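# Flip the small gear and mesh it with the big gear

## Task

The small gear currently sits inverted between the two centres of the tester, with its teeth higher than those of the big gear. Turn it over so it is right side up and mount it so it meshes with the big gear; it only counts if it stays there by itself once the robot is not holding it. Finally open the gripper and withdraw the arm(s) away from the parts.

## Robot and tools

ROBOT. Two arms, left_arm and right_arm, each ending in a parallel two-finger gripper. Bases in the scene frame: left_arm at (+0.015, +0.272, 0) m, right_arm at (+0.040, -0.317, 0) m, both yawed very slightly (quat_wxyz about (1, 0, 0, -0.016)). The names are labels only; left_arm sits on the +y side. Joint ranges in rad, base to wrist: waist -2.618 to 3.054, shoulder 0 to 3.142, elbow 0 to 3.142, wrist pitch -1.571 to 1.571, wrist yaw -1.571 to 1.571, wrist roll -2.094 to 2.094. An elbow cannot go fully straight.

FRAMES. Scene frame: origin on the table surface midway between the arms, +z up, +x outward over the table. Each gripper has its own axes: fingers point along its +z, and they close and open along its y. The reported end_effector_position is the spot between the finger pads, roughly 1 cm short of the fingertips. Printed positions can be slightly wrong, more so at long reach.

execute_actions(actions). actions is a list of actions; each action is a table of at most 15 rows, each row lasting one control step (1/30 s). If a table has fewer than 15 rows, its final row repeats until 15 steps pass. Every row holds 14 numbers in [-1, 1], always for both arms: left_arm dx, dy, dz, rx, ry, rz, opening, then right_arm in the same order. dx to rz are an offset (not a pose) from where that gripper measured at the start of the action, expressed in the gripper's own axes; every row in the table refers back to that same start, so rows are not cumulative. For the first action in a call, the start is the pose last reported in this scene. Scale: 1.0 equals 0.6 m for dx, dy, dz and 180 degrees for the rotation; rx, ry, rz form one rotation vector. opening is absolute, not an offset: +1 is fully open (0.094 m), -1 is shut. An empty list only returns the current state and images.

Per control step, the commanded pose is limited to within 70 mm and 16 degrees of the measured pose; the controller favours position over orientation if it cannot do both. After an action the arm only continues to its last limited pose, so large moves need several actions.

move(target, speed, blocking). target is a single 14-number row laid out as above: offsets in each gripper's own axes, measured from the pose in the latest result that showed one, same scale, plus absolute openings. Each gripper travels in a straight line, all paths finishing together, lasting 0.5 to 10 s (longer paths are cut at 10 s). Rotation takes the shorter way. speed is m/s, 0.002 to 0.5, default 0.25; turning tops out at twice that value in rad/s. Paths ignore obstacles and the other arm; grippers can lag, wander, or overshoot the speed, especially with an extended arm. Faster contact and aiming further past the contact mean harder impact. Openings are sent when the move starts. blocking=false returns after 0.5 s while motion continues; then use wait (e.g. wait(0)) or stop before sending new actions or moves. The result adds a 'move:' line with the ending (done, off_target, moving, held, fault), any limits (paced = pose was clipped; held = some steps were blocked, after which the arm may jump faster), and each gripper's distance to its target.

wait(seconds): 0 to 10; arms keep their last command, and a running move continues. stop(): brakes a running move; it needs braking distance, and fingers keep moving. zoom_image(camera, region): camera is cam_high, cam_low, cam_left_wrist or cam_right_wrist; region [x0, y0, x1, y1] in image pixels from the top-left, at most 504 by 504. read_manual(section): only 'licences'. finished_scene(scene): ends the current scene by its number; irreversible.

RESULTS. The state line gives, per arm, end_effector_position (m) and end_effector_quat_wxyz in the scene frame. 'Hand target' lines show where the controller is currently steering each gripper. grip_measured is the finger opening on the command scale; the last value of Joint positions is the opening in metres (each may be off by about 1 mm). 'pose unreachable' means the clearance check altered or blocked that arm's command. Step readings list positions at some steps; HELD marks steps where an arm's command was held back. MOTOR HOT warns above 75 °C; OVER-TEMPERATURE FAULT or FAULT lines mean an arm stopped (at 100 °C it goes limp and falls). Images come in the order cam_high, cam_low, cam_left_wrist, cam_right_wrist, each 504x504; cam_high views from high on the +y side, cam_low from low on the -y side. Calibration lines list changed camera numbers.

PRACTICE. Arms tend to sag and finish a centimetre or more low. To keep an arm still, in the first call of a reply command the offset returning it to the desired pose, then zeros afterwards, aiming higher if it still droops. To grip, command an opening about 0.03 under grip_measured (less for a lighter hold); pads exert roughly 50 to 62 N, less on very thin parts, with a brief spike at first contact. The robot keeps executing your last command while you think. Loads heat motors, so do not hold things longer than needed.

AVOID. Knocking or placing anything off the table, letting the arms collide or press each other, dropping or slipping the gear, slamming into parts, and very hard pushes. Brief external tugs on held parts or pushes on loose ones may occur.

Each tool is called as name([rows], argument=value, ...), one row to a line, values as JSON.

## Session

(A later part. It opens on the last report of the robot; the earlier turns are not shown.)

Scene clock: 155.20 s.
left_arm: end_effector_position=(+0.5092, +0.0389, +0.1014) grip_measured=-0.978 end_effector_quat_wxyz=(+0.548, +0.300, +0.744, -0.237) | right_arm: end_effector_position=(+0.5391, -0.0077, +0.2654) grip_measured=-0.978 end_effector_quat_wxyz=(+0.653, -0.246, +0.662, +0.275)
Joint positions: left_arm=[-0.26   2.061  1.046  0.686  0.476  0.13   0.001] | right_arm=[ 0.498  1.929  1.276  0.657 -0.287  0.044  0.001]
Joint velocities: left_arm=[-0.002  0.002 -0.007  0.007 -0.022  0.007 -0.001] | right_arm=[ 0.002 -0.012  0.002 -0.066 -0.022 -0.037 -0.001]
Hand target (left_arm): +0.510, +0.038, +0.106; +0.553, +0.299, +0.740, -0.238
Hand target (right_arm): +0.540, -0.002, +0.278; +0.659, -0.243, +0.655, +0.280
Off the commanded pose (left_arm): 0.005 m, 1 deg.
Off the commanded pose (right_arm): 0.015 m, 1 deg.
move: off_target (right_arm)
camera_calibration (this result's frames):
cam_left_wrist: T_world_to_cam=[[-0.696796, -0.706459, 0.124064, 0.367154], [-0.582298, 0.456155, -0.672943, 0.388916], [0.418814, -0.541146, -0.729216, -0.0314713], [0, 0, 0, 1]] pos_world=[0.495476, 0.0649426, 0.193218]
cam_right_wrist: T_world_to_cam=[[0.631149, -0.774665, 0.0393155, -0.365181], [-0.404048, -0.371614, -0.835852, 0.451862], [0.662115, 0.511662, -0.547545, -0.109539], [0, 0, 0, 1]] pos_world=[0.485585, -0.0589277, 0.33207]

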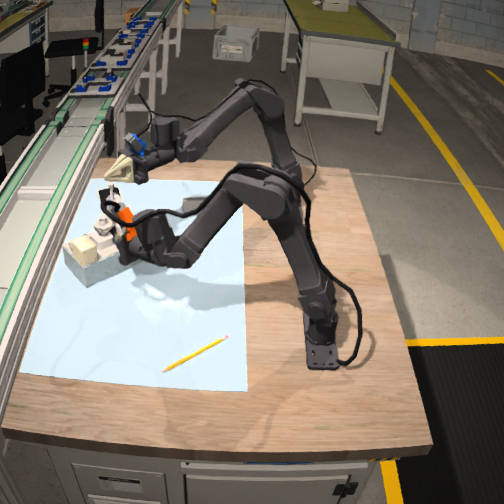

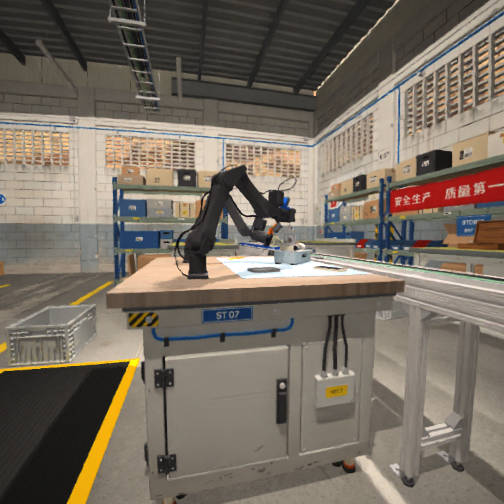

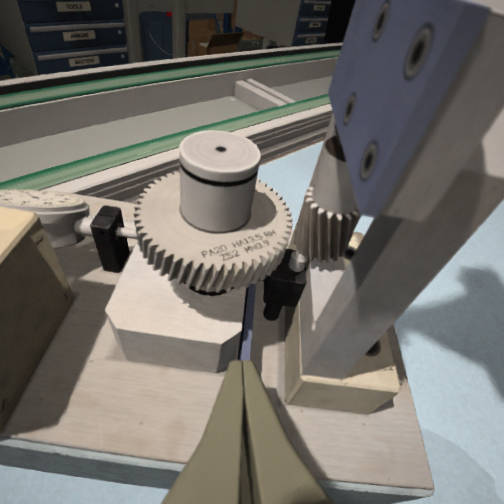

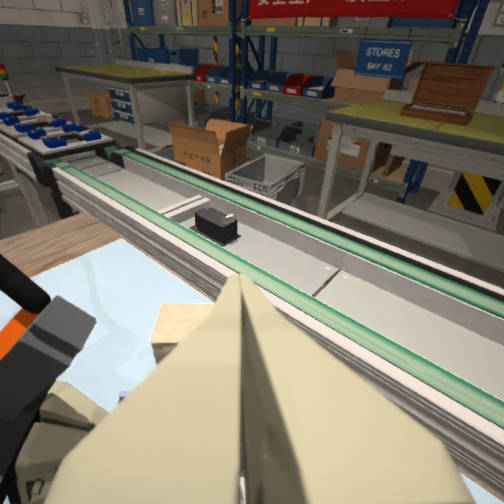

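execute_actions([
  [[-0.025,0,0,0,-0.02,0,-1,-0.01,0.018,0,-0.019,-0.005,0,-1]],
  [[-0.01,0,0,0,-0.005,0,-1,0.01,0,0,0,0,0,-1]],
  [[-0.01,0,0,0,-0.005,0,-1,0.015,0,0,0,0,0,-1]],
  [[-0.01,0,0,0,-0.005,0,-1,0.02,0,0,0,0,0,-1]],
])

Scene clock: 157.37 s.
left_arm: end_effector_position=(+0.5123, +0.0379, +0.1118) grip_measured=-0.978 end_effector_quat_wxyz=(+0.562, +0.287, +0.735, -0.247) | right_arm: end_effector_position=(+0.5345, -0.0010, +0.2671) grip_measured=-0.978 end_effector_quat_wxyz=(+0.661, -0.261, +0.640, +0.292)
Joint positions: left_arm=[-0.26   2.061  1.046  0.734  0.476  0.09   0.001] | right_arm=[ 0.498  1.949  1.266  0.73  -0.335  0.044  0.001]
Joint velocities: left_arm=[-0.002 -0.002 -0.022  0.022 -0.051 -0.007  0.001] | right_arm=[ 0.007 -0.002  0.002 -0.081 -0.051 -0.066 -0.   ]
Hand target (left_arm): +0.513, +0.037, +0.118; +0.568, +0.286, +0.730, -0.248
Hand target (right_arm): +0.534, -0.001, +0.255; +0.653, -0.261, +0.648, +0.291
Off the commanded pose (left_arm): 0.006 m, 1 deg.
Off the commanded pose (right_arm): 0.012 m, 1 deg.
Step readings (end_effector_position; steps 1 to 15: 1st action; 16 to 30: 2nd action; 31 to 45: 3rd action; 46 to 60: 4th action):
0: left_arm (+0.5092, +0.0389, +0.1014) | right_arm (+0.5391, -0.0078, +0.2654)
1: left_arm (+0.5095, +0.0388, +0.1023) | right_arm (+0.5384, -0.0070, +0.2655)
2: left_arm (+0.5099, +0.0386, +0.1036) | right_arm (+0.5375, -0.0061, +0.2656)
4: left_arm (+0.5108, +0.0383, +0.1067) | right_arm (+0.5358, -0.0043, +0.2658)
8: left_arm (+0.5118, +0.0381, +0.1100) | right_arm (+0.5340, -0.0026, +0.2659)
15: left_arm (+0.5123, +0.0379, +0.1118) | right_arm (+0.5331, -0.0017, +0.2659)
16: left_arm (+0.5123, +0.0379, +0.1118) | right_arm (+0.5331, -0.0017, +0.2661)
17: left_arm (+0.5123, +0.0379, +0.1118) | right_arm (+0.5331, -0.0017, +0.2664)
19: left_arm (+0.5123, +0.0379, +0.1118) | right_arm (+0.5331, -0.0017, +0.2670)
23: left_arm (+0.5123, +0.0379, +0.1118) | right_arm (+0.5331, -0.0017, +0.2675)
30: left_arm (+0.5123, +0.0379, +0.1118) | right_arm (+0.5331, -0.0017, +0.2679)
31: left_arm (+0.5123, +0.0379, +0.1118) | right_arm (+0.5332, -0.0016, +0.2680)
32: left_arm (+0.5123, +0.0379, +0.1118) | right_arm (+0.5334, -0.0015, +0.2681)
34: left_arm (+0.5123, +0.0379, +0.1118) | right_arm (+0.5339, -0.0013, +0.2673)
38: left_arm (+0.5123, +0.0379, +0.1118) | right_arm (+0.5343, -0.0011, +0.2668)
45: left_arm (+0.5123, +0.0379, +0.1118) | right_arm (+0.5343, -0.0011, +0.2671)
46: left_arm (+0.5123, +0.0379, +0.1118) | right_arm (+0.5343, -0.0011, +0.2666)
47: left_arm (+0.5123, +0.0379, +0.1118) | right_arm (+0.5344, -0.0010, +0.2666)
49: left_arm (+0.5123, +0.0379, +0.1118) | right_arm (+0.5344, -0.0010, +0.2667)
53: left_arm (+0.5123, +0.0379, +0.1118) | right_arm (+0.5345, -0.0010, +0.2668)
60: end_effector_position above
camera_calibration (this result's frames):
cam_left_wrist: T_world_to_cam=[[-0.691656, -0.70845, 0.140397, 0.362998], [-0.574437, 0.4218, -0.701503, 0.398646], [0.437761, -0.565848, -0.6987, -0.0378925], [0, 0, 0, 1]] pos_world=[0.496655, 0.0675754, 0.202213]
cam_right_wrist: T_world_to_cam=[[0.6656, -0.744578, 0.0508018, -0.378582], [-0.352919, -0.374002, -0.857654, 0.43247], [0.65759, 0.552926, -0.511711, -0.116121], [0, 0, 0, 1]] pos_world=[0.480971, -0.0559327, 0.330722]

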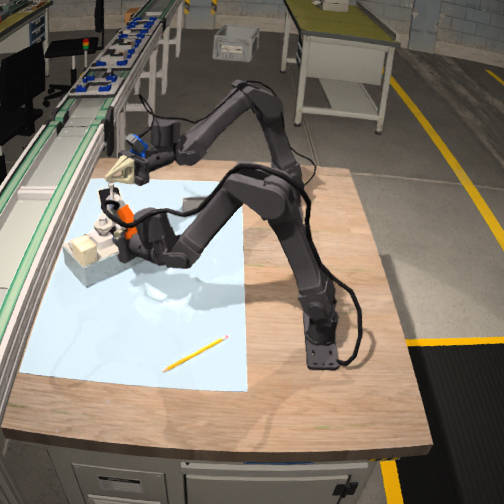

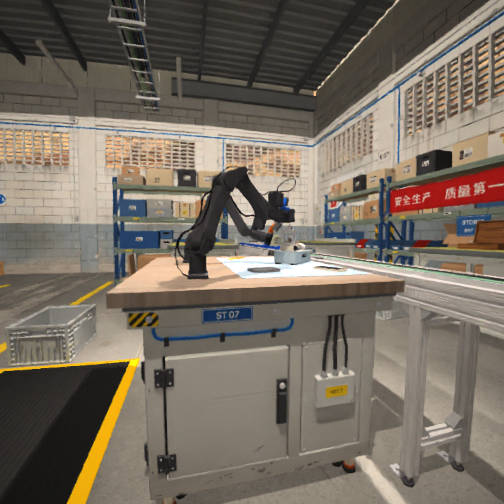

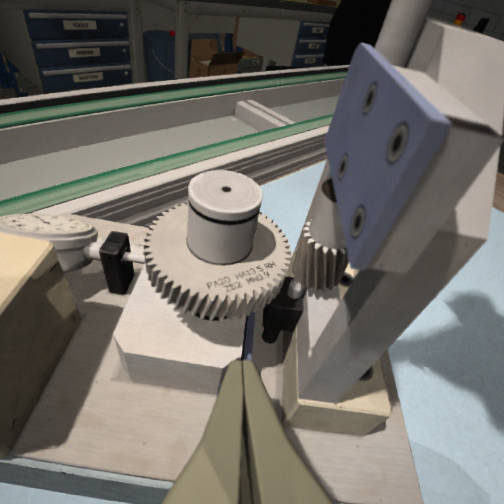

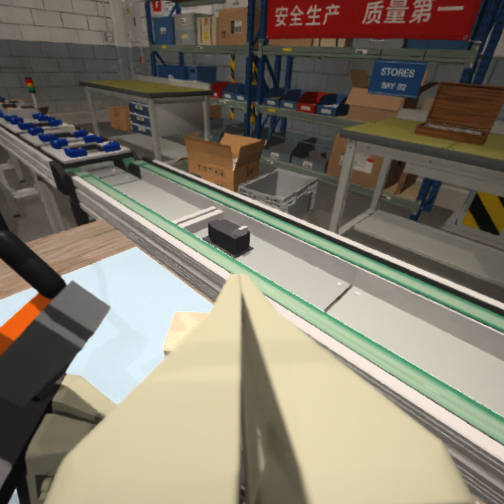

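Seems in contact with the knob. Press with wrist pitch too.

execute_actions([
  [[-0.01,0,0,0,-0.005,0,-1,0.025,0,0,0,0.02,0,-1]],
  [[-0.01,0,0,0,-0.005,0,-1,0.035,0,0,0,0.03,0,-1]],
])

zoom_image(camera="cam_left_wrist", region=[210,200,370,360])

Scene clock: 158.53 s.
left_arm: end_effector_position=(+0.5123, +0.0379, +0.1118) grip_measured=-0.978 end_effector_quat_wxyz=(+0.561, +0.284, +0.737, -0.249) | right_arm: end_effector_position=(+0.5344, -0.0007, +0.2649) grip_measured=-0.978 end_effector_quat_wxyz=(+0.662, -0.271, +0.639, +0.282)
Joint positions: left_arm=[-0.26   2.061  1.046  0.734  0.476  0.082  0.001] | right_arm=[ 0.498  1.95   1.266  0.723 -0.337  0.014  0.001]
Joint velocities: left_arm=[ 0.002 -0.002 -0.007 -0.022 -0.037 -0.066  0.001] | right_arm=[-0.017 -0.007  0.002 -0.051  0.081  0.007 -0.001]
Hand target (left_arm): +0.514, +0.037, +0.118; +0.567, +0.283, +0.732, -0.250
Hand target (right_arm): +0.534, -0.001, +0.245; +0.631, -0.277, +0.670, +0.276
Off the commanded pose (left_arm): 0.006 m, 1 deg.
Off the commanded pose (right_arm): 0.020 m, 5 deg.
Step readings (end_effector_position; steps 1 to 15: 1st action; 16 to 30: 2nd action):
0: left_arm (+0.5123, +0.0379, +0.1118) | right_arm (+0.5345, -0.0010, +0.2668)
1: left_arm (+0.5123, +0.0379, +0.1118) | right_arm (+0.5345, -0.0010, +0.2662)
2: left_arm (+0.5123, +0.0379, +0.1118) | right_arm (+0.5345, -0.0009, +0.2657)
4: left_arm (+0.5123, +0.0379, +0.1118) | right_arm (+0.5345, -0.0009, +0.2657)
8: left_arm (+0.5123, +0.0379, +0.1118) | right_arm (+0.5345, -0.0009, +0.2657)
15: left_arm (+0.5123, +0.0379, +0.1118) | right_arm (+0.5345, -0.0009, +0.2657)
16: left_arm (+0.5123, +0.0379, +0.1118) | right_arm (+0.5345, -0.0009, +0.2653)
17: left_arm (+0.5123, +0.0379, +0.1118) | right_arm (+0.5345, -0.0009, +0.2649)
19: left_arm (+0.5123, +0.0379, +0.1118) | right_arm (+0.5345, -0.0008, +0.2649)
23: left_arm (+0.5123, +0.0379, +0.1118) | right_arm (+0.5344, -0.0008, +0.2649)
30: end_effector_position above
camera_calibration (this result's frames):
cam_left_wrist: T_world_to_cam=[[-0.689465, -0.70902, 0.148079, 0.361039], [-0.579114, 0.416814, -0.700638, 0.401135], [0.435045, -0.56882, -0.697983, -0.0364688], [0, 0, 0, 1]] pos_world=[0.497092, 0.0680413, 0.202133]
cam_right_wrist: T_world_to_cam=[[0.664936, -0.742787, 0.0782772, -0.385145], [-0.340882, -0.395054, -0.853072, 0.422956], [0.664575, 0.540555, -0.515889, -0.119946], [0, 0, 0, 1]] pos_world=[0.479988, -0.0541534, 0.329081]

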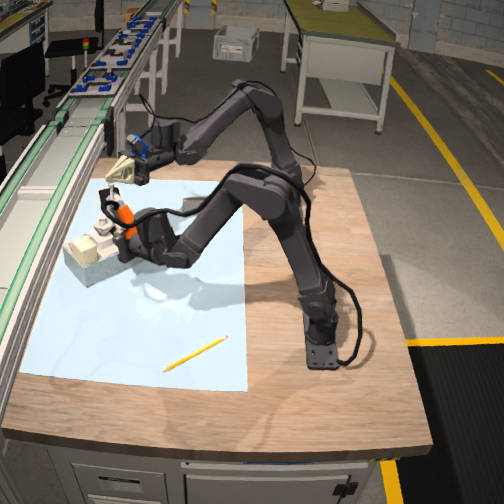

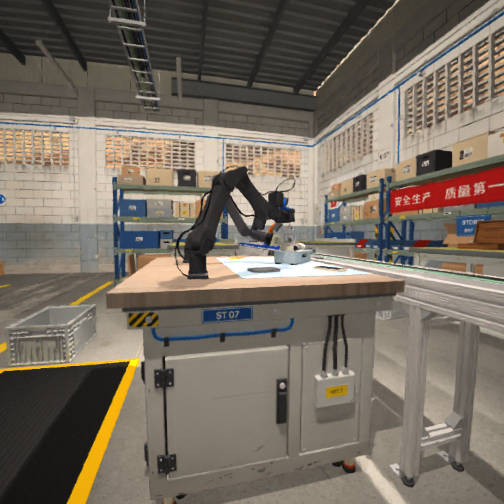

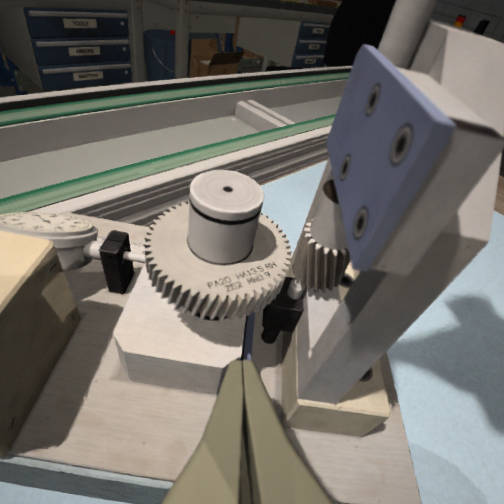

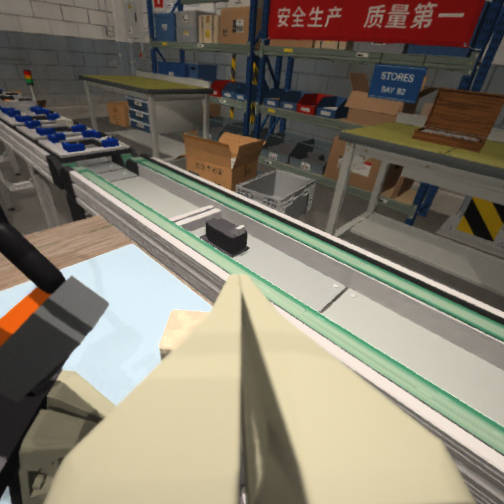

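Region (210, 200, 370, 360) of cam_left_wrist's 504x504 image, scaled by 3.150, with more detail than that image has.

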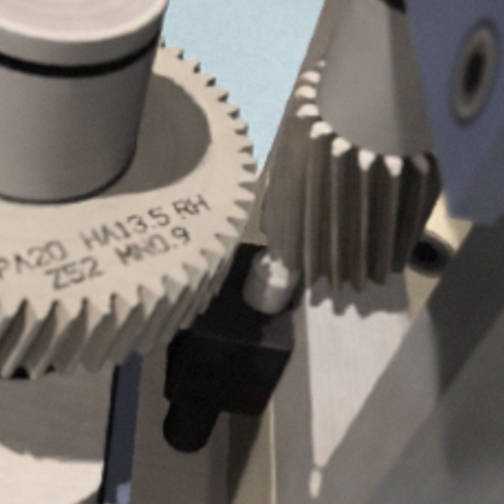

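move(target=[-0.01,0,0,0,-0.005,0,-1,-0.02,0,-0.1,0.018,0.01,0,-0.4], speed=0.12)

move(target=[-0.01,0,0,0,-0.005,0,-1,0.165,0,0,0,-0.005,0,-0.4], speed=0.12)

Scene clock: 159.90 s.
left_arm: end_effector_position=(+0.5123, +0.0379, +0.1118) grip_measured=-0.978 end_effector_quat_wxyz=(+0.561, +0.282, +0.737, -0.250) | right_arm: end_effector_position=(+0.4930, -0.0366, +0.2719) grip_measured=-0.403 end_effector_quat_wxyz=(+0.656, -0.260, +0.656, +0.268)
Joint positions: left_arm=[-0.26   2.061  1.046  0.734  0.476  0.078  0.001] | right_arm=[ 0.479  1.732  1.048  0.688 -0.317  0.013  0.028]
Joint velocities: left_arm=[ 0.017  0.007 -0.012  0.037 -0.007  0.007  0.   ] | right_arm=[ 0.002 -0.002  0.002 -0.037 -0.022  0.051 -0.   ]
Hand target (left_arm): +0.514, +0.037, +0.118; +0.567, +0.282, +0.732, -0.251
Hand target (right_arm): +0.493, -0.044, +0.275; +0.660, -0.257, +0.657, +0.259
Off the commanded pose (left_arm): 0.006 m, 1 deg.
Off the commanded pose (right_arm): 0.008 m, 1 deg.
move: done
camera_calibration (this result's frames):
cam_left_wrist: T_world_to_cam=[[-0.688301, -0.709301, 0.1521, 0.360003], [-0.581558, 0.4142, -0.700163, 0.402433], [0.433626, -0.570378, -0.697594, -0.0357264], [0, 0, 0, 1]] pos_world=[0.497321, 0.0682854, 0.202089]
cam_right_wrist: T_world_to_cam=[[0.638084, -0.766717, 0.0706701, -0.370404], [-0.381661, -0.394668, -0.835806, 0.41612], [0.668718, 0.506342, -0.544457, -0.0650018], [0, 0, 0, 1]] pos_world=[0.438634, -0.0868532, 0.338581]

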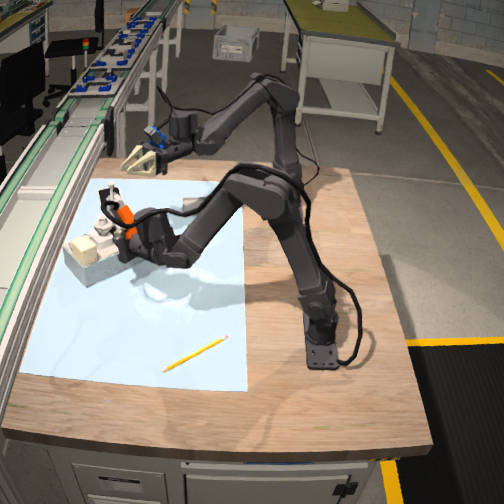

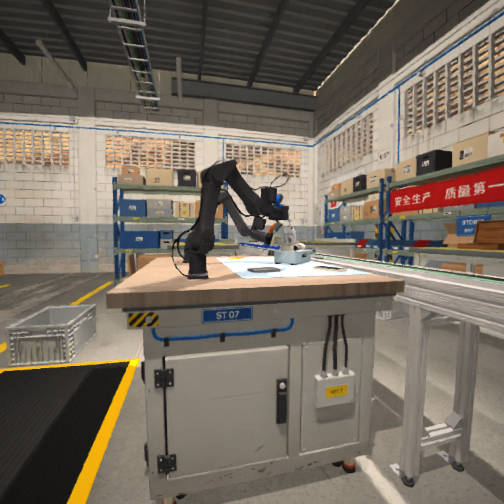

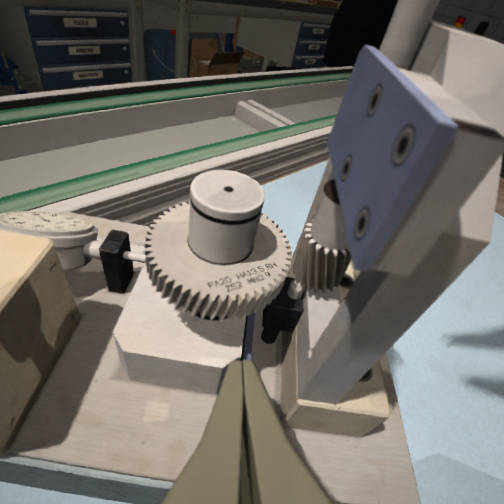

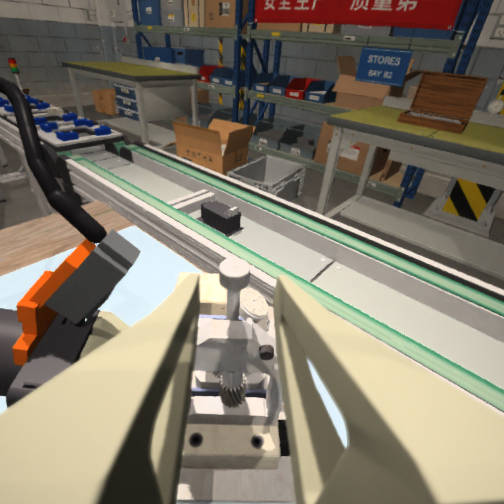

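Scene clock: 161.40 s.
left_arm: end_effector_position=(+0.5123, +0.0379, +0.1118) grip_measured=-0.978 end_effector_quat_wxyz=(+0.560, +0.281, +0.738, -0.251) | right_arm: end_effector_position=(+0.4941, -0.0361, +0.1724) grip_measured=-0.403 end_effector_quat_wxyz=(+0.659, -0.260, +0.653, +0.268)
Joint positions: left_arm=[-0.26   2.061  1.046  0.734  0.476  0.073  0.001] | right_arm=[ 0.479  1.987  0.887  1.114 -0.317  0.013  0.028]
Joint velocities: left_arm=[-0.007 -0.007 -0.017 -0.022  0.022  0.007  0.001] | right_arm=[-0.002 -0.022  0.007  0.022 -0.007 -0.037  0.   ]
Hand target (left_arm): +0.514, +0.037, +0.118; +0.566, +0.280, +0.733, -0.252
Hand target (right_arm): +0.492, -0.036, +0.173; +0.661, -0.258, +0.651, +0.270
Off the commanded pose (left_arm): 0.006 m, 1 deg.
Off the commanded pose (right_arm): 0.002 m, 0 deg.
move: done
camera_calibration (this result's frames):
cam_left_wrist: T_world_to_cam=[[-0.687125, -0.709568, 0.156118, 0.358962], [-0.583998, 0.411586, -0.699674, 0.403727], [0.43221, -0.571935, -0.697197, -0.0349863], [0, 0, 0, 1]] pos_world=[0.497549, 0.0685297, 0.202044]
cam_right_wrist: T_world_to_cam=[[0.637441, -0.767026, 0.0730776, -0.363764], [-0.374167, -0.391067, -0.840872, 0.330854], [0.673549, 0.508664, -0.536277, -0.123845], [0, 0, 0, 1]] pos_world=[0.439088, -0.0866348, 0.238373]

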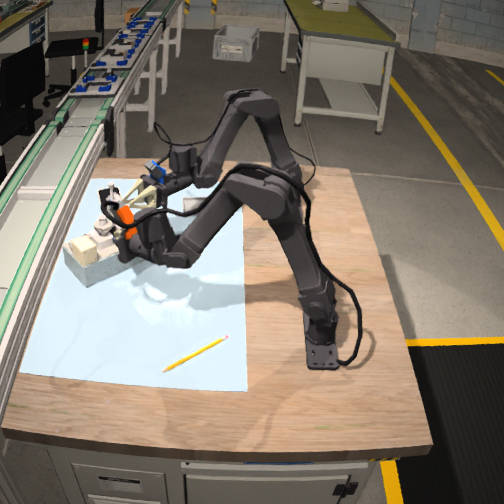

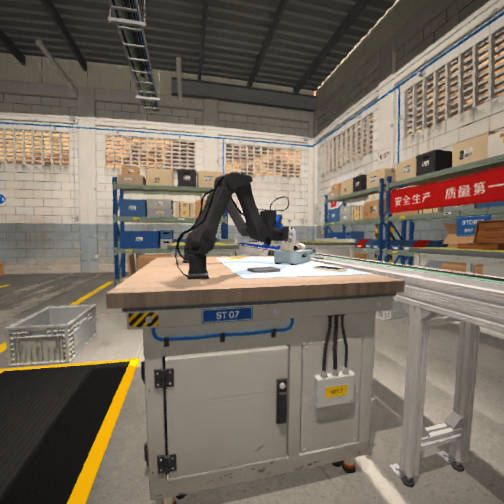

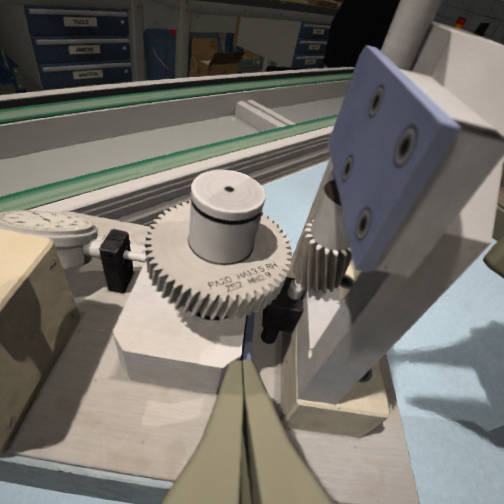

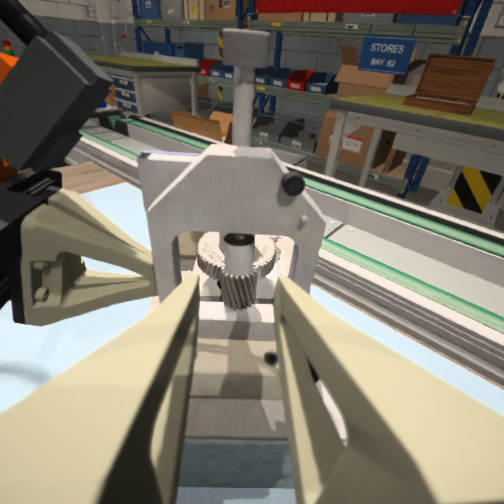

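move(target=[-0.01,0,0,0,-0.005,0,-1,0.012,0,0.035,0,-0.005,0,-0.4], speed=0.06)

Scene clock: 162.43 s.
left_arm: end_effector_position=(+0.5123, +0.0379, +0.1118) grip_measured=-0.978 end_effector_quat_wxyz=(+0.560, +0.279, +0.738, -0.253) | right_arm: end_effector_position=(+0.5051, -0.0288, +0.1527) grip_measured=-0.403 end_effector_quat_wxyz=(+0.652, -0.259, +0.661, +0.267)
Joint positions: left_arm=[-0.26   2.061  1.046  0.734  0.476  0.069  0.001] | right_arm=[ 0.485  2.067  0.936  1.122 -0.308  0.013  0.028]
Joint velocities: left_arm=[-0.002 -0.017 -0.007 -0.037 -0.037  0.037  0.   ] | right_arm=[-0.007 -0.017  0.007 -0.037 -0.081  0.037 -0.   ]
Hand target (left_arm): +0.514, +0.037, +0.118; +0.566, +0.279, +0.733, -0.254
Hand target (right_arm): +0.509, -0.022, +0.165; +0.664, -0.257, +0.647, +0.271
Off the commanded pose (left_arm): 0.006 m, 1 deg.
Off the commanded pose (right_arm): 0.015 m, 2 deg.
move: off_target (right_arm)
camera_calibration (this result's frames):
cam_left_wrist: T_world_to_cam=[[-0.685936, -0.709823, 0.160133, 0.357914], [-0.586434, 0.40897, -0.69917, 0.405018], [0.430797, -0.573493, -0.696792, -0.0342487], [0, 0, 0, 1]] pos_world=[0.497777, 0.0687741, 0.201998]
cam_right_wrist: T_world_to_cam=[[0.636525, -0.768281, 0.0676796, -0.362531], [-0.392297, -0.398069, -0.829243, 0.328387], [0.664033, 0.501283, -0.554775, -0.138156], [0, 0, 0, 1]] pos_world=[0.451325, -0.0785494, 0.220202]

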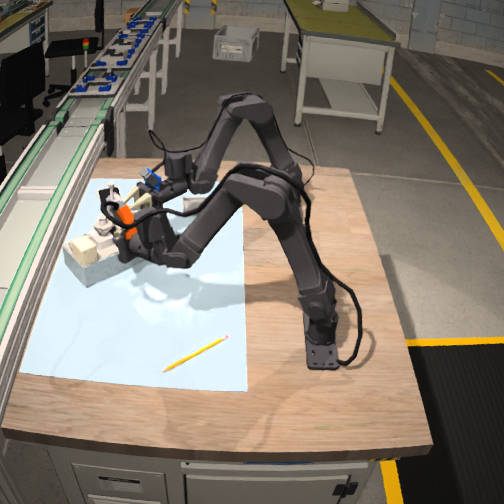

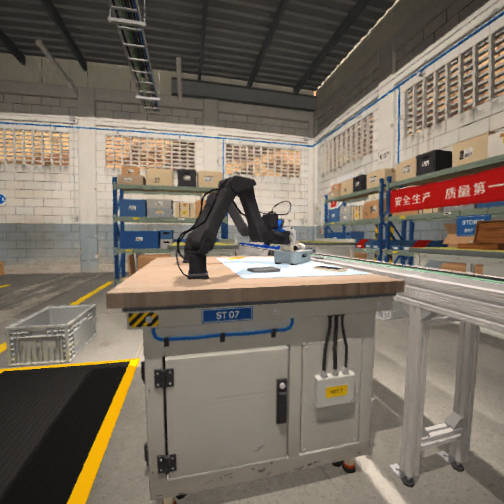

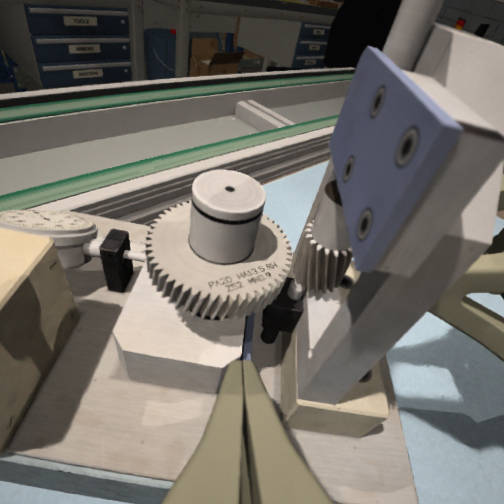

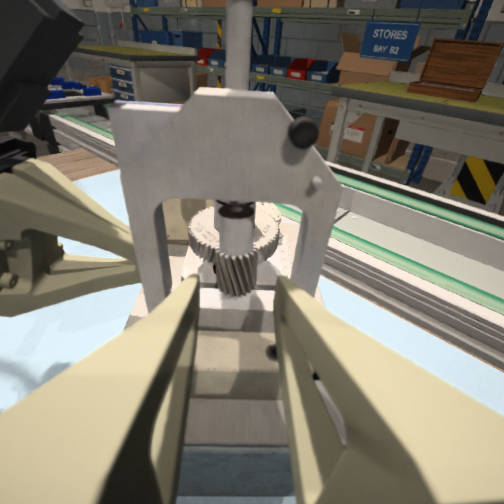

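move(target=[-0.01,0,0,0,-0.005,0,-1,-0.022,0.004,0.05,0,-0.01,0,-0.4], speed=0.04)

zoom_image(camera="cam_left_wrist", region=[210,180,390,360])

Scene clock: 163.70 s.
left_arm: end_effector_position=(+0.5123, +0.0379, +0.1118) grip_measured=-0.978 end_effector_quat_wxyz=(+0.559, +0.278, +0.739, -0.254) | right_arm: end_effector_position=(+0.5217, -0.0137, +0.1575) grip_measured=-0.403 end_effector_quat_wxyz=(+0.657, -0.257, +0.656, +0.267)
Joint positions: left_arm=[-0.26   2.061  1.046  0.734  0.476  0.065  0.001] | right_arm=[ 0.502  2.119  1.037  1.089 -0.288  0.013  0.028]
Joint velocities: left_arm=[-0.017 -0.022  0.002  0.051  0.007  0.007 -0.001] | right_arm=[-0.007 -0.002 -0.002 -0.037  0.037 -0.066 -0.   ]
Hand target (left_arm): +0.514, +0.037, +0.118; +0.565, +0.277, +0.734, -0.255
Hand target (right_arm): +0.525, -0.007, +0.165; +0.662, -0.255, +0.651, +0.271
Off the commanded pose (left_arm): 0.006 m, 1 deg.
Off the commanded pose (right_arm): 0.012 m, 1 deg.
move: off_target (right_arm)
camera_calibration (this result's frames):
cam_left_wrist: T_world_to_cam=[[-0.684846, -0.710044, 0.163781, 0.356956], [-0.588645, 0.406591, -0.698699, 0.406188], [0.429515, -0.57491, -0.696416, -0.0335801], [0, 0, 0, 1]] pos_world=[0.497984, 0.0689964, 0.201955]
cam_right_wrist: T_world_to_cam=[[0.633539, -0.770497, 0.0704508, -0.360668], [-0.38212, -0.390768, -0.837428, 0.340967], [0.672765, 0.503622, -0.541989, -0.160593], [0, 0, 0, 1]] pos_world=[0.466829, -0.0637764, 0.223905]

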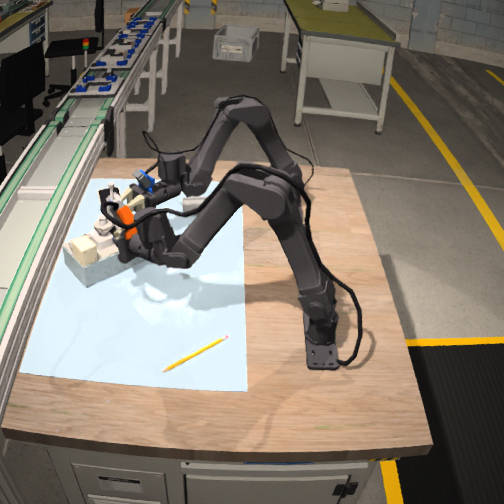

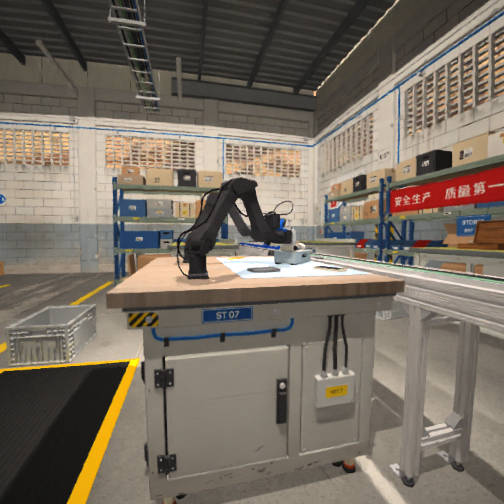

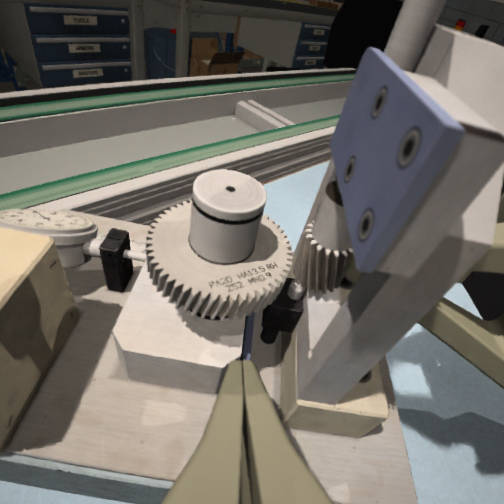

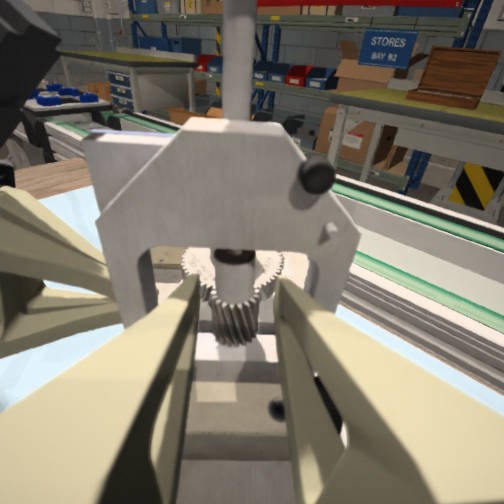

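Region (210, 180, 390, 360) of cam_left_wrist's 504x504 image, scaled by 2.800, with more detail than that image has.

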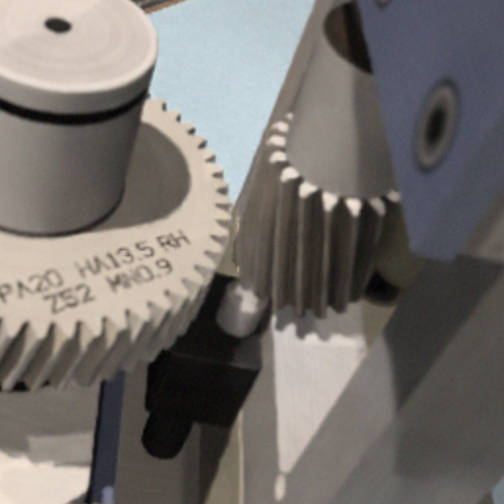

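execute_actions([
  [[-0.01,0,0,0,-0.005,0,-1,-0.015,0.006,0.012,0,-0.008,0,-0.4],[-0.01,0,0,0,-0.005,0,-1,-0.016,0.006,0.022,0,-0.008,0,-0.4]],
  [[-0.01,0,0,0,-0.005,0,-1,-0.008,0,0.005,0,-0.005,0,-0.4]],
])

zoom_image(camera="cam_left_wrist", region=[210,180,390,360])

Scene clock: 165.10 s.
left_arm: end_effector_position=(+0.5123, +0.0379, +0.1118) grip_measured=-0.978 end_effector_quat_wxyz=(+0.558, +0.275, +0.740, -0.256) | right_arm: end_effector_position=(+0.5253, -0.0096, +0.1587) grip_measured=-0.403 end_effector_quat_wxyz=(+0.660, -0.256, +0.654, +0.266)
Joint positions: left_arm=[-0.26   2.061  1.046  0.734  0.476  0.057  0.001] | right_arm=[ 0.509  2.134  1.061  1.087 -0.278  0.013  0.028]
Joint velocities: left_arm=[-0.027 -0.002  0.002 -0.095 -0.007 -0.066 -0.002] | right_arm=[-0.022 -0.002  0.017 -0.007  0.066 -0.081  0.   ]
Hand target (left_arm): +0.514, +0.037, +0.118; +0.564, +0.274, +0.735, -0.257
Hand target (right_arm): +0.527, -0.008, +0.163; +0.665, -0.254, +0.649, +0.268
Off the commanded pose (left_arm): 0.006 m, 1 deg.
Off the commanded pose (right_arm): 0.006 m, 1 deg.
Step readings (end_effector_position; steps 1 to 15: 1st action; 16 to 30: 2nd action):
0: left_arm (+0.5123, +0.0379, +0.1118) | right_arm (+0.5218, -0.0138, +0.1567)
1: left_arm (+0.5123, +0.0379, +0.1118) | right_arm (+0.5219, -0.0139, +0.1567)
2: left_arm (+0.5123, +0.0379, +0.1118) | right_arm (+0.5224, -0.0136, +0.1570)
4: left_arm (+0.5123, +0.0379, +0.1118) | right_arm (+0.5246, -0.0119, +0.1579)
8: left_arm (+0.5123, +0.0379, +0.1118) | right_arm (+0.5252, -0.0096, +0.1587)
15: left_arm (+0.5123, +0.0379, +0.1118) | right_arm (+0.5253, -0.0096, +0.1587)
16: left_arm (+0.5123, +0.0379, +0.1118) | right_arm (+0.5253, -0.0096, +0.1587)
17: left_arm (+0.5123, +0.0379, +0.1118) | right_arm (+0.5253, -0.0096, +0.1587)
19: left_arm (+0.5123, +0.0379, +0.1118) | right_arm (+0.5253, -0.0096, +0.1587)
23: left_arm (+0.5123, +0.0379, +0.1118) | right_arm (+0.5253, -0.0096, +0.1587)
30: end_effector_position above
camera_calibration (this result's frames):
cam_left_wrist: T_world_to_cam=[[-0.682413, -0.710492, 0.171798, 0.354831], [-0.593496, 0.401355, -0.697622, 0.408751], [0.426702, -0.578027, -0.695564, -0.0321162], [0, 0, 0, 1]] pos_world=[0.498437, 0.0694857, 0.201856]
cam_right_wrist: T_world_to_cam=[[0.630458, -0.772896, 0.0717879, -0.358505], [-0.378369, -0.386751, -0.840988, 0.343595], [0.67776, 0.503046, -0.536271, -0.168003], [0, 0, 0, 1]] pos_world=[0.469894, -0.0596882, 0.2246]

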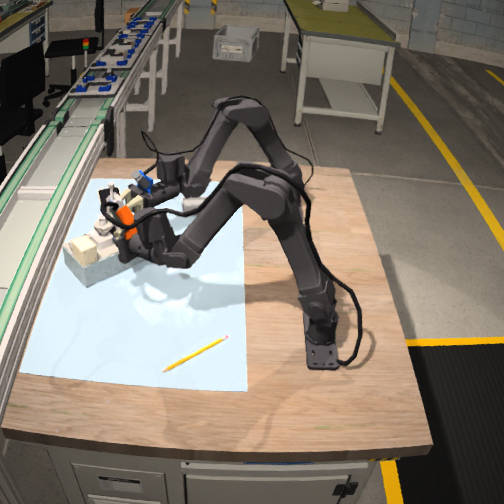

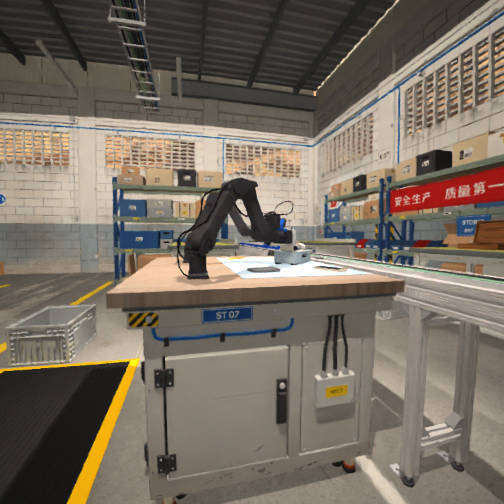

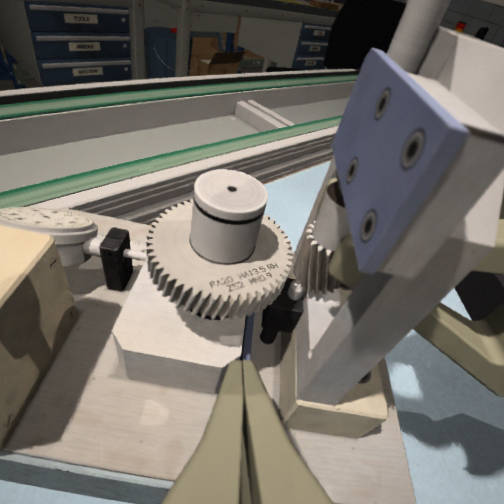

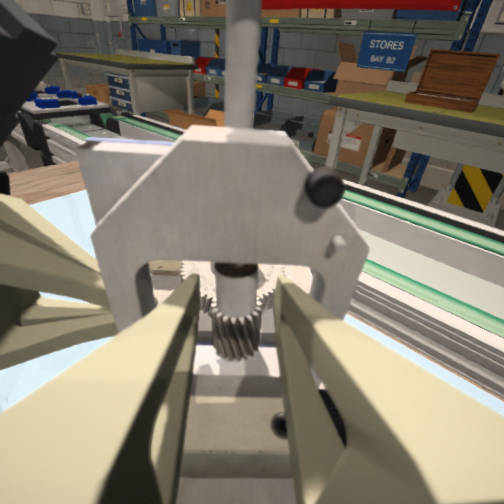

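Region (210, 180, 390, 360) of cam_left_wrist's 504x504 image, scaled by 2.800, with more detail than that image has.

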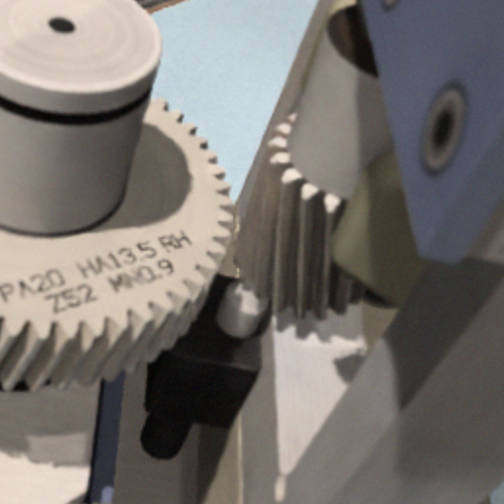

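Lower ~5 mm by pitch, then grip.

execute_actions([
  [[-0.01,0,0,0,-0.005,0,-1,0.006,0,0.003,0,0.007,0,-0.4]],
  [[-0.01,0,0,0,-0.005,0,-1,-0.008,0,0.003,0,-0.005,0,-0.68]],
  [[-0.01,0,0,0,-0.005,0,-1,-0.008,0,0.003,0,-0.005,0,-0.68]],
])

zoom_image(camera="cam_left_wrist", region=[210,180,390,360])

Scene clock: 166.77 s.
left_arm: end_effector_position=(+0.5123, +0.0379, +0.1118) grip_measured=-0.978 end_effector_quat_wxyz=(+0.556, +0.270, +0.742, -0.260) | right_arm: end_effector_position=(+0.5253, -0.0096, +0.1525) grip_measured=-0.639 end_effector_quat_wxyz=(+0.651, -0.257, +0.663, +0.265)
Joint positions: left_arm=[-0.26   2.061  1.046  0.734  0.476  0.044  0.001] | right_arm=[ 0.509  2.134  1.061  1.061 -0.278  0.013  0.017]
Joint velocities: left_arm=[ 0.012 -0.007  0.022 -0.051 -0.051  0.022 -0.   ] | right_arm=[ 0.007 -0.017  0.002  0.051  0.037 -0.066 -0.   ]
Hand target (left_arm): +0.514, +0.037, +0.118; +0.563, +0.269, +0.737, -0.260
Hand target (right_arm): +0.527, -0.008, +0.157; +0.657, -0.255, +0.658, +0.267
Off the commanded pose (left_arm): 0.006 m, 1 deg.
Off the commanded pose (right_arm): 0.005 m, 1 deg.
Step readings (end_effector_position; steps 1 to 15: 1st action; 16 to 30: 2nd action; 31 to 45: 3rd action):
0: left_arm (+0.5123, +0.0379, +0.1118) | right_arm (+0.5253, -0.0096, +0.1587)
1: left_arm (+0.5123, +0.0379, +0.1118) | right_arm (+0.5253, -0.0096, +0.1581)
2: left_arm (+0.5123, +0.0379, +0.1118) | right_arm (+0.5253, -0.0096, +0.1573)
4: left_arm (+0.5123, +0.0379, +0.1118) | right_arm (+0.5253, -0.0096, +0.1553)
8: left_arm (+0.5123, +0.0379, +0.1118) | right_arm (+0.5253, -0.0096, +0.1534)
15: left_arm (+0.5123, +0.0379, +0.1118) | right_arm (+0.5253, -0.0096, +0.1525)
16: left_arm (+0.5123, +0.0379, +0.1118) | right_arm (+0.5253, -0.0096, +0.1525)
17: left_arm (+0.5123, +0.0379, +0.1118) | right_arm (+0.5253, -0.0096, +0.1525)
19: left_arm (+0.5123, +0.0379, +0.1118) | right_arm (+0.5253, -0.0096, +0.1525)
23: left_arm (+0.5123, +0.0379, +0.1118) | right_arm (+0.5253, -0.0096, +0.1525)
30: left_arm (+0.5123, +0.0379, +0.1118) | right_arm (+0.5253, -0.0096, +0.1525)
31: left_arm (+0.5123, +0.0379, +0.1118) | right_arm (+0.5253, -0.0096, +0.1525)
32: left_arm (+0.5123, +0.0379, +0.1118) | right_arm (+0.5253, -0.0096, +0.1525)
34: left_arm (+0.5123, +0.0379, +0.1118) | right_arm (+0.5253, -0.0096, +0.1525)
38: left_arm (+0.5123, +0.0379, +0.1118) | right_arm (+0.5253, -0.0096, +0.1525)
45: end_effector_position above
camera_calibration (this result's frames):
cam_left_wrist: T_world_to_cam=[[-0.67856, -0.711083, 0.184165, 0.351497], [-0.60096, 0.393256, -0.695842, 0.412683], [0.422378, -0.582847, -0.69418, -0.0298728], [0, 0, 0, 1]] pos_world=[0.499136, 0.0702425, 0.201692]
cam_right_wrist: T_world_to_cam=[[0.632028, -0.772084, 0.0665361, -0.358078], [-0.397307, -0.396554, -0.827582, 0.34621], [0.665348, 0.49662, -0.557388, -0.16164], [0, 0, 0, 1]] pos_world=[0.471414, -0.0589014, 0.220246]

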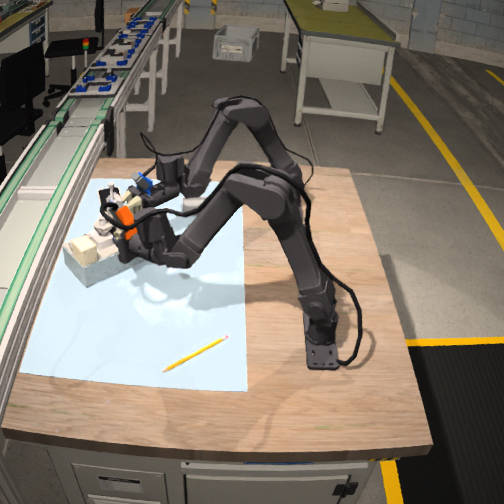

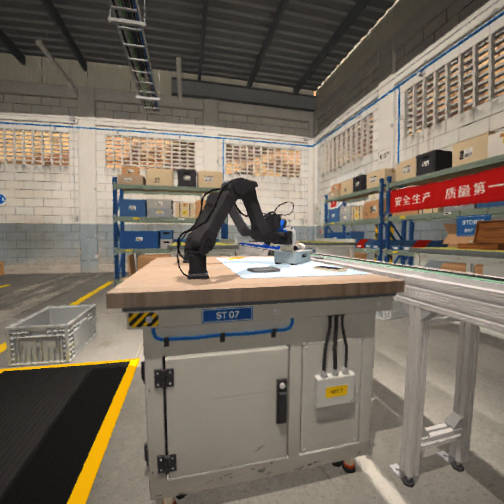

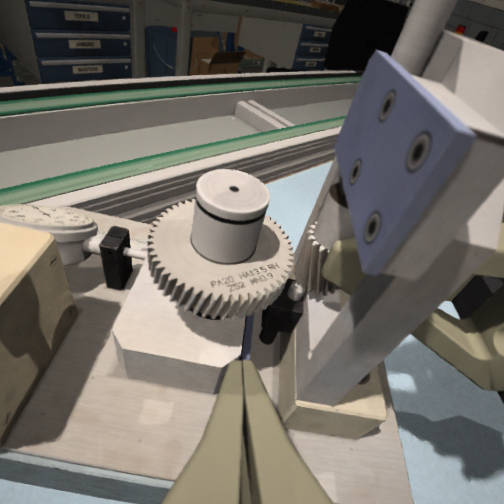

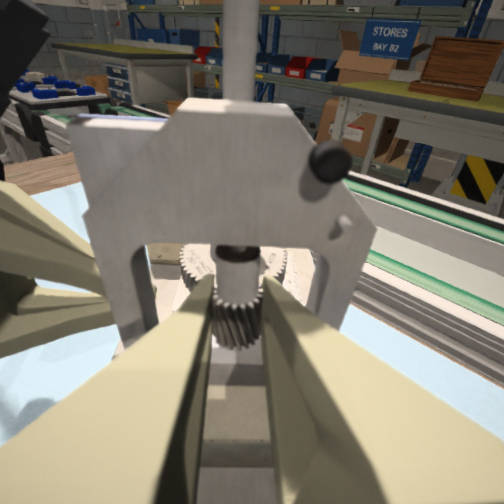

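Region (210, 180, 390, 360) of cam_left_wrist's 504x504 image, scaled by 2.800, with more detail than that image has.

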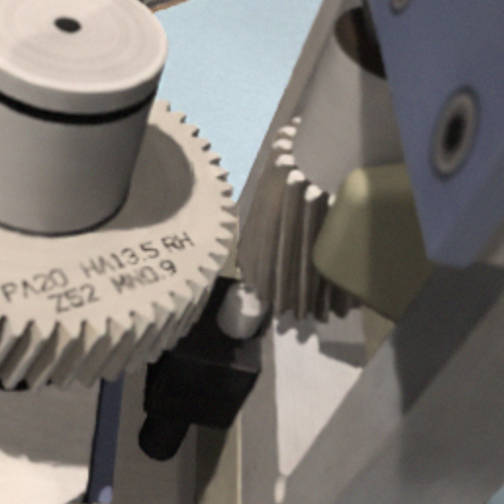

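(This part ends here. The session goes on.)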